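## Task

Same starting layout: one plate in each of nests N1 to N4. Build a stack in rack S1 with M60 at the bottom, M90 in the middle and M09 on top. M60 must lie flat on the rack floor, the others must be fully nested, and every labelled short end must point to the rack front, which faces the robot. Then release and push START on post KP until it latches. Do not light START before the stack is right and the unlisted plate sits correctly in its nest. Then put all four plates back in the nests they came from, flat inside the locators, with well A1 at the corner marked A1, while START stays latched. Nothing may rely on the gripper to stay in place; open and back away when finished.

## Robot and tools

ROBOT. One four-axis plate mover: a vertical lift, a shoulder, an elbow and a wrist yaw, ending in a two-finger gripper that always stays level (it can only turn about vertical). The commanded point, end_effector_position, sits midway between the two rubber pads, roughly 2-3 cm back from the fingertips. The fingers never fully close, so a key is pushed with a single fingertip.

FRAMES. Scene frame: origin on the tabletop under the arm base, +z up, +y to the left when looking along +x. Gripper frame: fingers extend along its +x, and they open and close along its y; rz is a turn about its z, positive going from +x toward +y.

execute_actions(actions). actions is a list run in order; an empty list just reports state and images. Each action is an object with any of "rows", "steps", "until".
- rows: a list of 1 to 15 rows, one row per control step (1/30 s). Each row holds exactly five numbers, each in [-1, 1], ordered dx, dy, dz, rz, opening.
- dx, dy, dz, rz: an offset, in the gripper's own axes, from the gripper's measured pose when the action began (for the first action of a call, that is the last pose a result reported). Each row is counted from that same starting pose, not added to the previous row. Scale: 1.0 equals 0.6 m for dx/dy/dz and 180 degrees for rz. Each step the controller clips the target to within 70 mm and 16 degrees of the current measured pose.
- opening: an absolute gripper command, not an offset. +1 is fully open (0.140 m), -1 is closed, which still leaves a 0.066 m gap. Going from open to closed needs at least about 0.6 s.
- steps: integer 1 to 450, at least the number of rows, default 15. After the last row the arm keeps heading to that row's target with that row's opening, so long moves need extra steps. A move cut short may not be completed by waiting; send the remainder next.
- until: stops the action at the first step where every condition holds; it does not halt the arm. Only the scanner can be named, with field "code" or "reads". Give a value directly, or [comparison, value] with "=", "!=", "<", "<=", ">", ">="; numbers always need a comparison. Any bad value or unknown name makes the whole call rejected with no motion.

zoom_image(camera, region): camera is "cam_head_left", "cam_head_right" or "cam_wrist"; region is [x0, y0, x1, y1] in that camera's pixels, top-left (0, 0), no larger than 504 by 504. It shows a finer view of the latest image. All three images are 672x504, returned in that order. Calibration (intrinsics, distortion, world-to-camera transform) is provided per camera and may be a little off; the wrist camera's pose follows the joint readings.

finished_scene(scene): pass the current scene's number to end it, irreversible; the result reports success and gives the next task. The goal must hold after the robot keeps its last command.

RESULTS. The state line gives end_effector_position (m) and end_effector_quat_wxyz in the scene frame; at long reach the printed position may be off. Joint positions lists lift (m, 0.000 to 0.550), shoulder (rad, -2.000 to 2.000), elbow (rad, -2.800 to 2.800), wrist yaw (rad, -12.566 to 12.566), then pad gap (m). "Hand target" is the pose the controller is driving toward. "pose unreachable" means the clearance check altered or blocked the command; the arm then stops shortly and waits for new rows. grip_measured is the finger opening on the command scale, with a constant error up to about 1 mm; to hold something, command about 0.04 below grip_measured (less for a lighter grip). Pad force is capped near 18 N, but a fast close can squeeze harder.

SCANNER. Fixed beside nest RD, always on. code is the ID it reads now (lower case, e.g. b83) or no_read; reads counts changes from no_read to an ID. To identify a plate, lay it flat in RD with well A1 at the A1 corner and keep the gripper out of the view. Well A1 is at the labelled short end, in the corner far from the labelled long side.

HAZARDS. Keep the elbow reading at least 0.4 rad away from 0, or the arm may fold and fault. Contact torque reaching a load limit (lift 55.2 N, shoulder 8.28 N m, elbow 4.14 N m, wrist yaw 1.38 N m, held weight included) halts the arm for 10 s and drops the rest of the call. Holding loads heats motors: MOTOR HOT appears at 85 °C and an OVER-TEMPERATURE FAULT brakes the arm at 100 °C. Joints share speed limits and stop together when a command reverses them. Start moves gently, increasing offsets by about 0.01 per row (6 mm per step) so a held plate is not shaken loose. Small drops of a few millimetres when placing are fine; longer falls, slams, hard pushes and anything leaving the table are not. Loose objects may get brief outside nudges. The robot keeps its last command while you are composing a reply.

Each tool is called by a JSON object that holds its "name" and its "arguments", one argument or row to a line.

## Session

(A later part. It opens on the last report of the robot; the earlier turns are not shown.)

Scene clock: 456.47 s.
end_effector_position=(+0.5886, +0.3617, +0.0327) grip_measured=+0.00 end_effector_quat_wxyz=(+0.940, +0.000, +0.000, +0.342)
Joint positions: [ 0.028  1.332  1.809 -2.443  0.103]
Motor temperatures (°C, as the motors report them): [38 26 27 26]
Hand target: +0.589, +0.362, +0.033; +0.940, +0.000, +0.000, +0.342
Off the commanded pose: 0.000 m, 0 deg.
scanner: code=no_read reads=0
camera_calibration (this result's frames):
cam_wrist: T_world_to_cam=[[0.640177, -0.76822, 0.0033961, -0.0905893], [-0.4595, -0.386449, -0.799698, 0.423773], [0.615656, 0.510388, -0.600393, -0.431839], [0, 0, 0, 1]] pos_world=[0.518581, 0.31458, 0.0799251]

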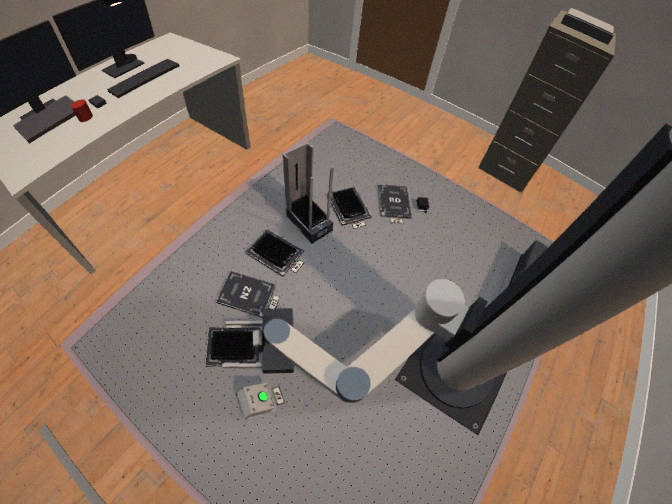

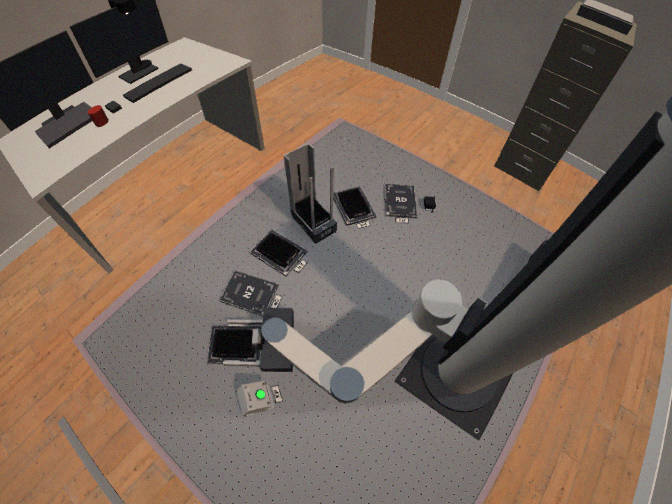

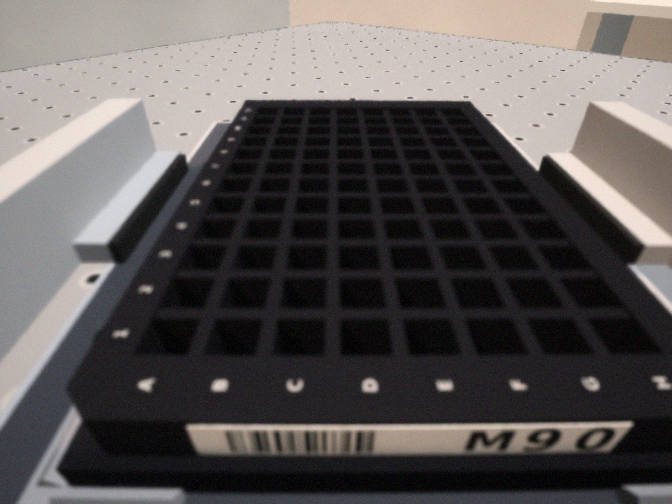

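{"name": "execute_actions", "arguments": {
  "actions": [
    {"rows":[[0,0,0.0678,0,0]],"steps":12},
    {"rows":[[-0.5337,-0.5737,0,0,0],[-0.5337,-0.5737,0,0,0],[-0.5337,-0.5737,0,-0.01,0],[-0.5337,-0.5737,0,-0.02,0],[-0.5337,-0.5737,0,-0.03,0],[-0.5337,-0.5737,0,-0.04,0],[-0.5337,-0.5737,0,-0.05,0],[-0.5337,-0.5737,0,-0.06,0],[-0.5337,-0.5737,0,-0.07,0],[-0.5337,-0.5737,0,-0.08,0],[-0.5337,-0.5737,0,-0.09,0],[-0.5337,-0.5737,0,-0.1,0],[-0.5337,-0.5737,0,-0.3038,0]],"steps":48}
  ]
}}

Scene clock: 469.77 s.
end_effector_position=(+0.5644, -0.1079, +0.0735) grip_measured=+0.00 end_effector_quat_wxyz=(+0.992, +0.000, +0.000, -0.128)
Joint positions: [ 0.068  0.635  1.055 -1.947  0.103]
Motor temperatures (°C, as the motors report them): [38 26 27 26]
Hand target: +0.564, -0.108, +0.074; +0.992, +0.000, +0.000, -0.128
Off the commanded pose: 0.000 m, 0 deg.
scanner: code=no_read reads=0
camera_calibration (this result's frames):
cam_wrist: T_world_to_cam=[[-0.256949, -0.966419, 0.0033961, 0.0490115], [-0.580936, 0.151647, -0.799698, 0.390347], [0.772328, -0.207454, -0.600393, -0.318647], [0, 0, 0, 1]] pos_world=[0.48546, -0.0779342, 0.120679]

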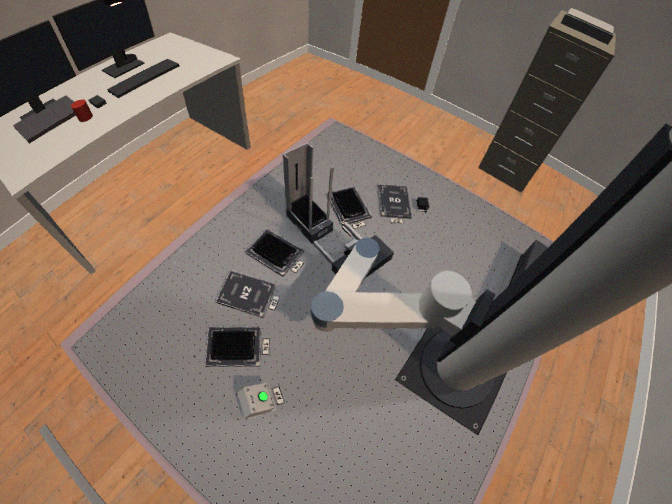

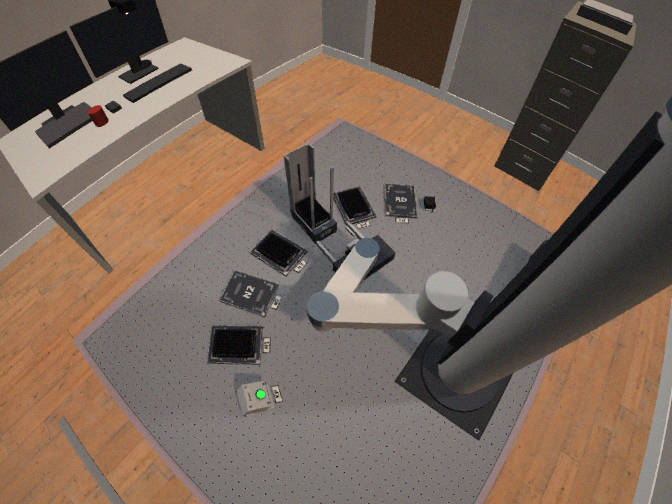

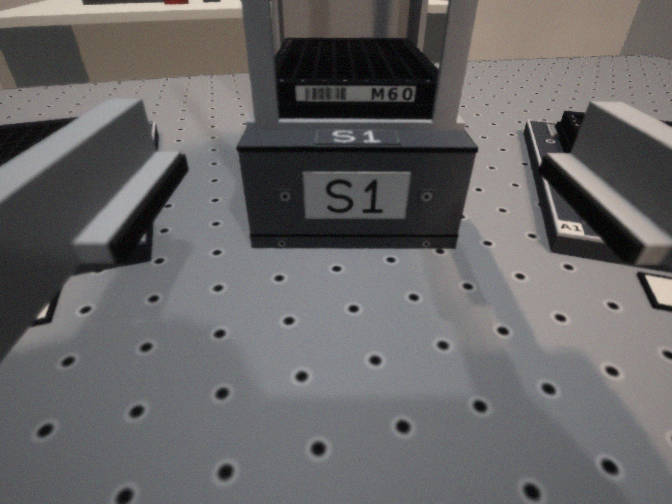

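{"name": "execute_actions", "arguments": {
  "actions": [
    {"rows":[[0.02,0,0,0,0],[0.05,0,0,0,0],[0.25,0.0002,-0.0012,0,0]],"steps":22},
    {"rows":[[0,0,0,0,-0.2],[0,0,0,0,-0.3],[0,0,0,0,-0.35],[0,0,0,0,-0.4],[0,0,0,0,-0.43],[0,0,0,0,-0.46],[0,0,0,0,-0.48],[0,0,0,0,-0.5],[0,0,0,0,-0.52],[0,0,0,0,-0.55],[0,0,0,0,-0.57]],"steps":13}
  ]
}}

Scene clock: 478.10 s.
end_effector_position=(+0.7095, -0.1459, +0.0728) grip_measured=-0.51 end_effector_quat_wxyz=(+0.992, +0.000, +0.000, -0.128)
Joint positions: [ 0.068  0.324  1.838 -2.418  0.084]
Motor temperatures (°C, as the motors report them): [38 26 27 26]
Hand target: +0.709, -0.146, +0.073; +0.992, +0.000, +0.000, -0.128
Off the commanded pose: 0.000 m, 0 deg.
scanner: code=no_read reads=0
camera_calibration (this result's frames):
cam_wrist: T_world_to_cam=[[-0.256879, -0.966438, 0.0033961, 0.0494725], [-0.580947, 0.151605, -0.799698, 0.479871], [0.772343, -0.207399, -0.600393, -0.43902], [0, 0, 0, 1]] pos_world=[0.630562, -0.115991, 0.119999]

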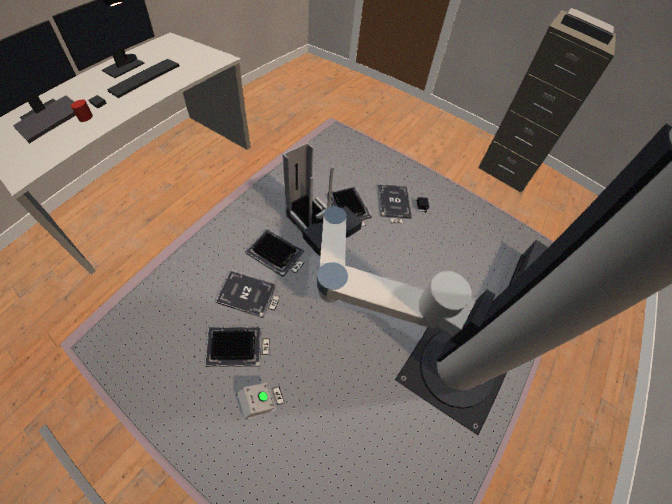

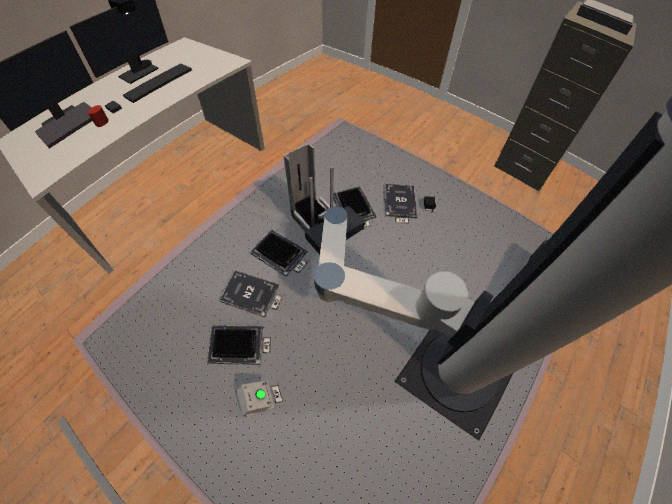

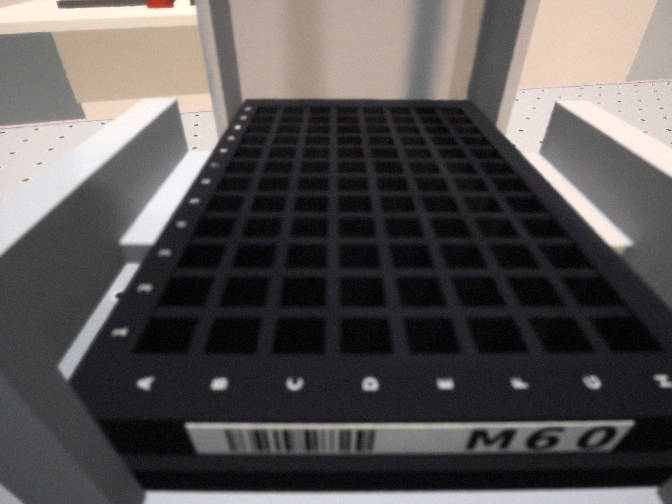

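{"name": "execute_actions", "arguments": {
  "actions": [
    {"rows":[[0,0,0.003,0,-0.57],[0,0,0.008,0,-0.57],[0,0,0.016,0,-0.57],[0,0,0.03,0,-0.57],[0,0,0.05,0,-0.57],[0,0,0.075,0,-0.57],[0,0,0.4337,0,-0.57]],"steps":33},
    {"rows":[[-0.006,0.02,0,0,-0.57],[-0.015,0.05,0,0,-0.57],[-0.0981,0.3115,0,0,-0.57]],"steps":25},
    {"rows":[[-0.004,0.01,-0.02,0.005,-0.57],[-0.01,0.025,-0.05,0.01,-0.57],[-0.1,0.2472,-0.4817,0.02,-0.57],[-0.1,0.2472,-0.4817,0.03,-0.57],[-0.1,0.2472,-0.4817,0.04,-0.57],[-0.1,0.2472,-0.4817,0.05,-0.57],[-0.1,0.2472,-0.4817,0.06,-0.57],[-0.1,0.2472,-0.4817,0.07,-0.57],[-0.1,0.2472,-0.4817,0.08,-0.57],[-0.1,0.2472,-0.4817,0.09,-0.57],[-0.1,0.2472,-0.4817,0.1,-0.57],[-0.1,0.2472,-0.4817,0.11,-0.57],[-0.1,0.2472,-0.4817,0.12,-0.57],[-0.1,0.2472,-0.4817,0.14,-0.57],[-0.1,0.2472,-0.4817,0.1966,-0.57]],"steps":37}
  ]
}}

Scene clock: 499.63 s.
end_effector_position=(+0.6795, +0.2090, +0.0440) grip_measured=-0.51 end_effector_quat_wxyz=(+0.984, +0.000, +0.000, +0.180)
Joint positions: [ 0.039  1.018  1.788 -2.444  0.084]
Motor temperatures (°C, as the motors report them): [38 26 27 26]
Hand target: +0.680, +0.209, +0.044; +0.984, +0.000, +0.000, +0.180
Off the commanded pose: 0.000 m, 0 deg.
scanner: code=no_read reads=0
camera_calibration (this result's frames):
cam_wrist: T_world_to_cam=[[0.351669, -0.936118, 0.0033961, -0.0349553], [-0.56109, -0.213684, -0.799698, 0.44844], [0.749337, 0.279323, -0.600393, -0.445656], [0, 0, 0, 1]] pos_world=[0.597855, 0.187585, 0.0911667]

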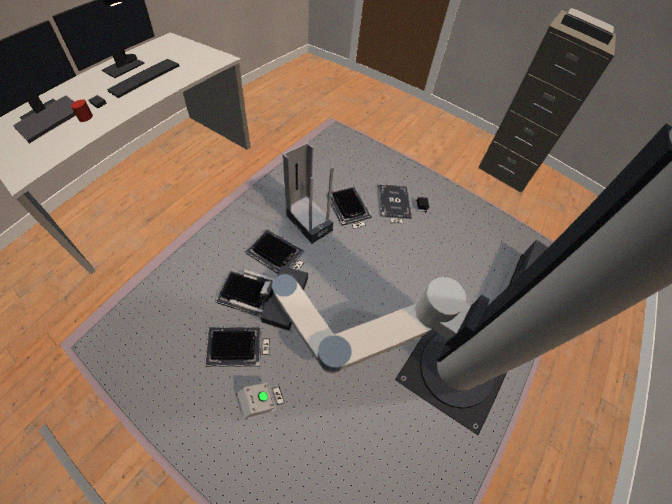

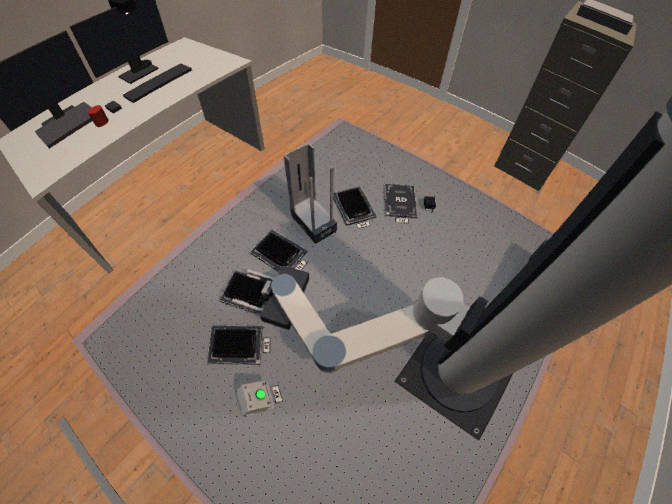

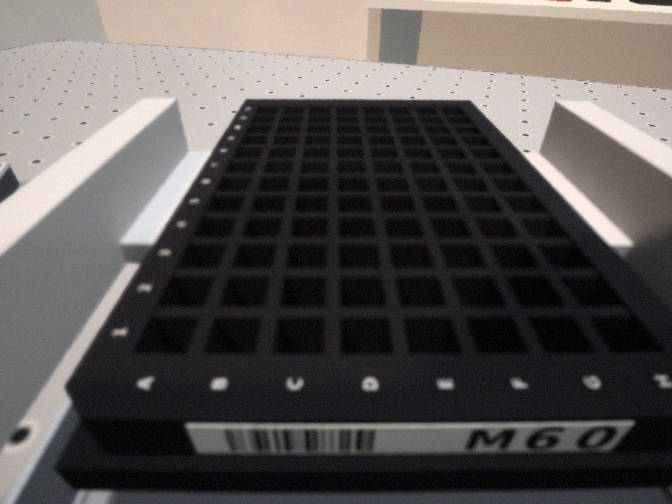

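{"name": "execute_actions", "arguments": {
  "actions": [
    {"rows":[[0,-0.0006,-0.003,-0.0003,-0.57],[0,-0.0006,-0.006,-0.0003,-0.57],[0,-0.0006,-0.008,-0.0003,-0.57],[0,-0.0006,-0.01,-0.0003,-0.57],[0,-0.0006,-0.012,-0.0003,-0.57],[0,-0.0006,-0.014,-0.0003,-0.57],[0,-0.0006,-0.016,-0.0003,-0.57],[0,-0.0006,-0.0175,-0.0003,-0.57],[0,-0.0006,-0.0186,-0.0003,-0.57]],"steps":13},
    {"rows":[[0,0,0,0,-0.52],[0,0,0,0,-0.5],[0,0,0,0,-0.48],[0,0,0,0,-0.4],[0,0,0,0,0]],"steps":10}
  ]
}}

{"name": "execute_actions", "arguments": {
  "actions": [
    {"rows":[[0,0,0.03,0,0],[0,0,0.05,0,0],[-0.01,0,0.07,0,0],[-0.24,0,0.28,0,0]],"steps":27}
  ]
}}

{"name": "zoom_image", "arguments": {
  "camera": "cam_head_left",
  "region": [190,170,400,430]
}}

Scene clock: 511.10 s.
end_effector_position=(+0.6796, +0.2088, +0.0328) grip_measured=+0.00 end_effector_quat_wxyz=(+0.984, +0.000, +0.000, +0.180)
Joint positions: [ 0.028  1.018  1.788 -2.444  0.103]
Motor temperatures (°C, as the motors report them): [38 26 27 26]
Hand target: +0.680, +0.209, +0.033; +0.984, +0.000, +0.000, +0.180
Off the commanded pose: 0.000 m, 0 deg.
scanner: code=no_read reads=0
camera_calibration (this result's frames):
cam_wrist: T_world_to_cam=[[0.351199, -0.936295, 0.0033961, -0.0347676], [-0.561197, -0.213403, -0.799698, 0.439479], [0.749477, 0.278947, -0.600393, -0.45241], [0, 0, 0, 1]] pos_world=[0.597916, 0.187432, 0.0799446]

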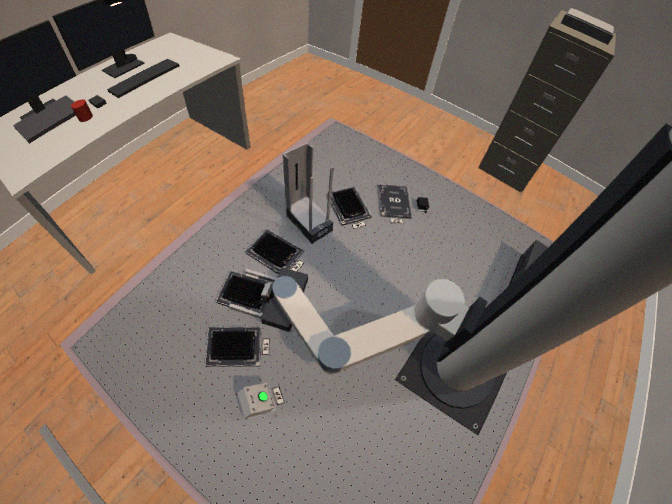

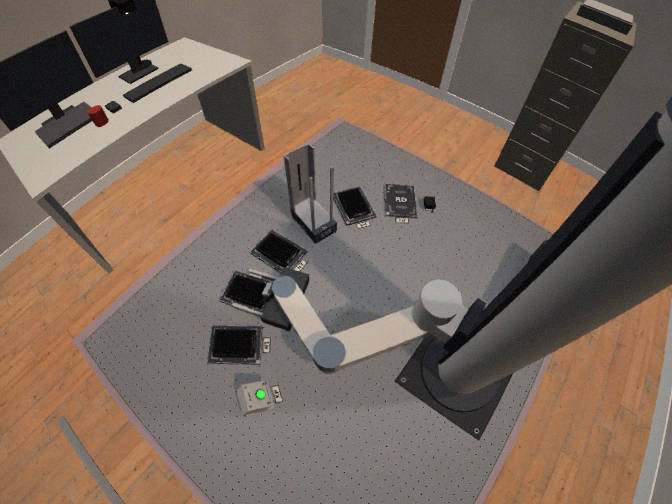

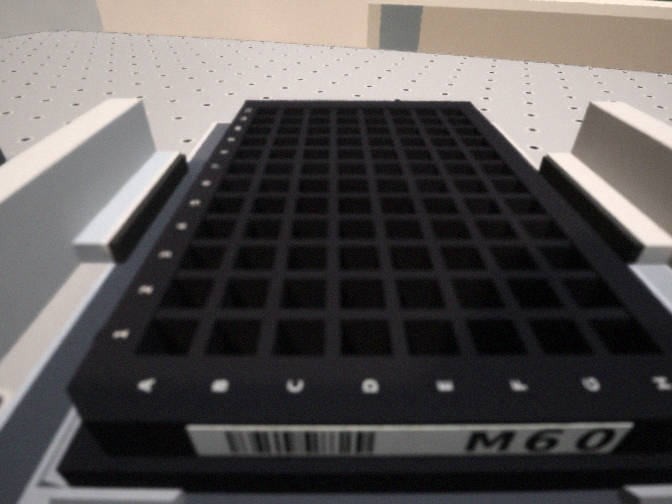

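Scene clock: 512.00 s.
end_effector_position=(+0.5448, +0.1578, +0.2008) grip_measured=+0.00 end_effector_quat_wxyz=(+0.984, +0.000, +0.000, +0.180)
Joint positions: [ 0.196  1.341  1.047 -2.026  0.103]
Motor temperatures (°C, as the motors report them): [38 26 27 26]
Hand target: +0.545, +0.158, +0.201; +0.984, +0.000, +0.000, +0.180
Off the commanded pose: 0.000 m, 0 deg.
scanner: code=no_read reads=0
camera_calibration (this result's frames):
cam_wrist: T_world_to_cam=[[0.350793, -0.936447, 0.0033961, -0.0355595], [-0.56129, -0.21316, -0.799698, 0.487352], [0.749598, 0.278622, -0.600393, -0.236271], [0, 0, 0, 1]] pos_world=[0.463128, 0.136415, 0.248]

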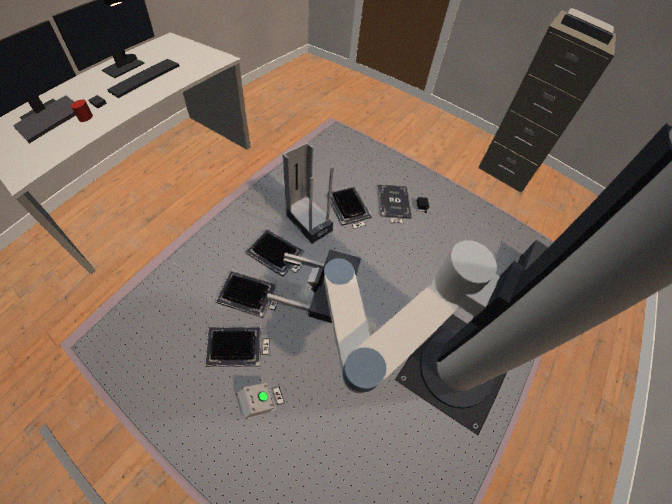

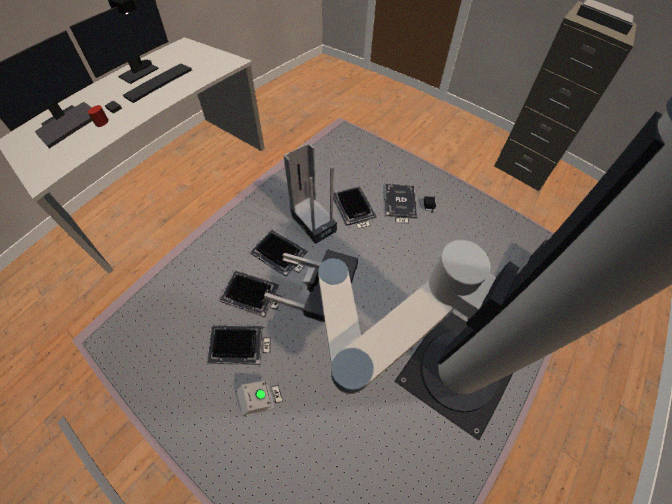

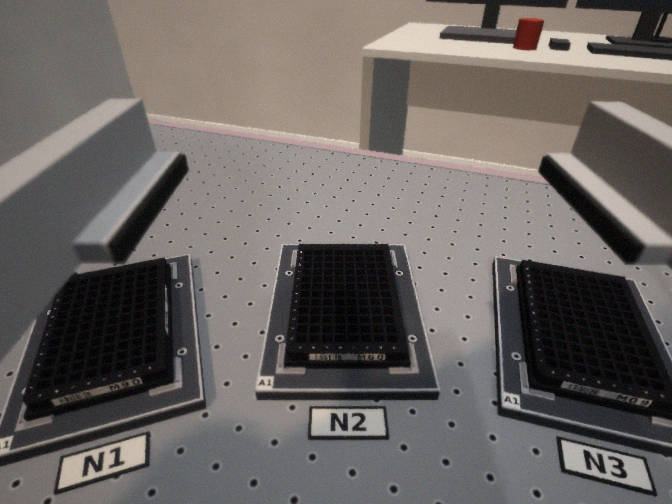

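Region (190, 170, 400, 430) of cam_head_left's 672x504 image, scaled by 1.938, with more detail than that image has; it fills the left 407 columns of this view, and the rest is white.

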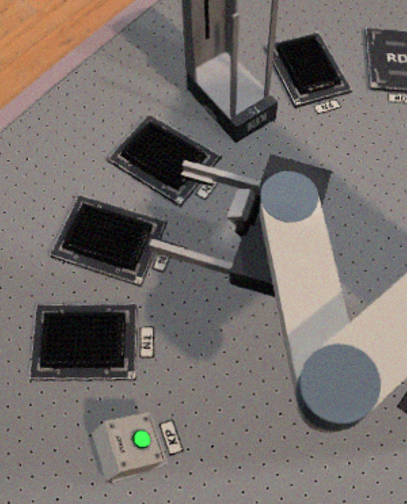

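{"name": "finished_scene", "arguments": {
  "scene": 2
}}

The scene is finished: the task was done.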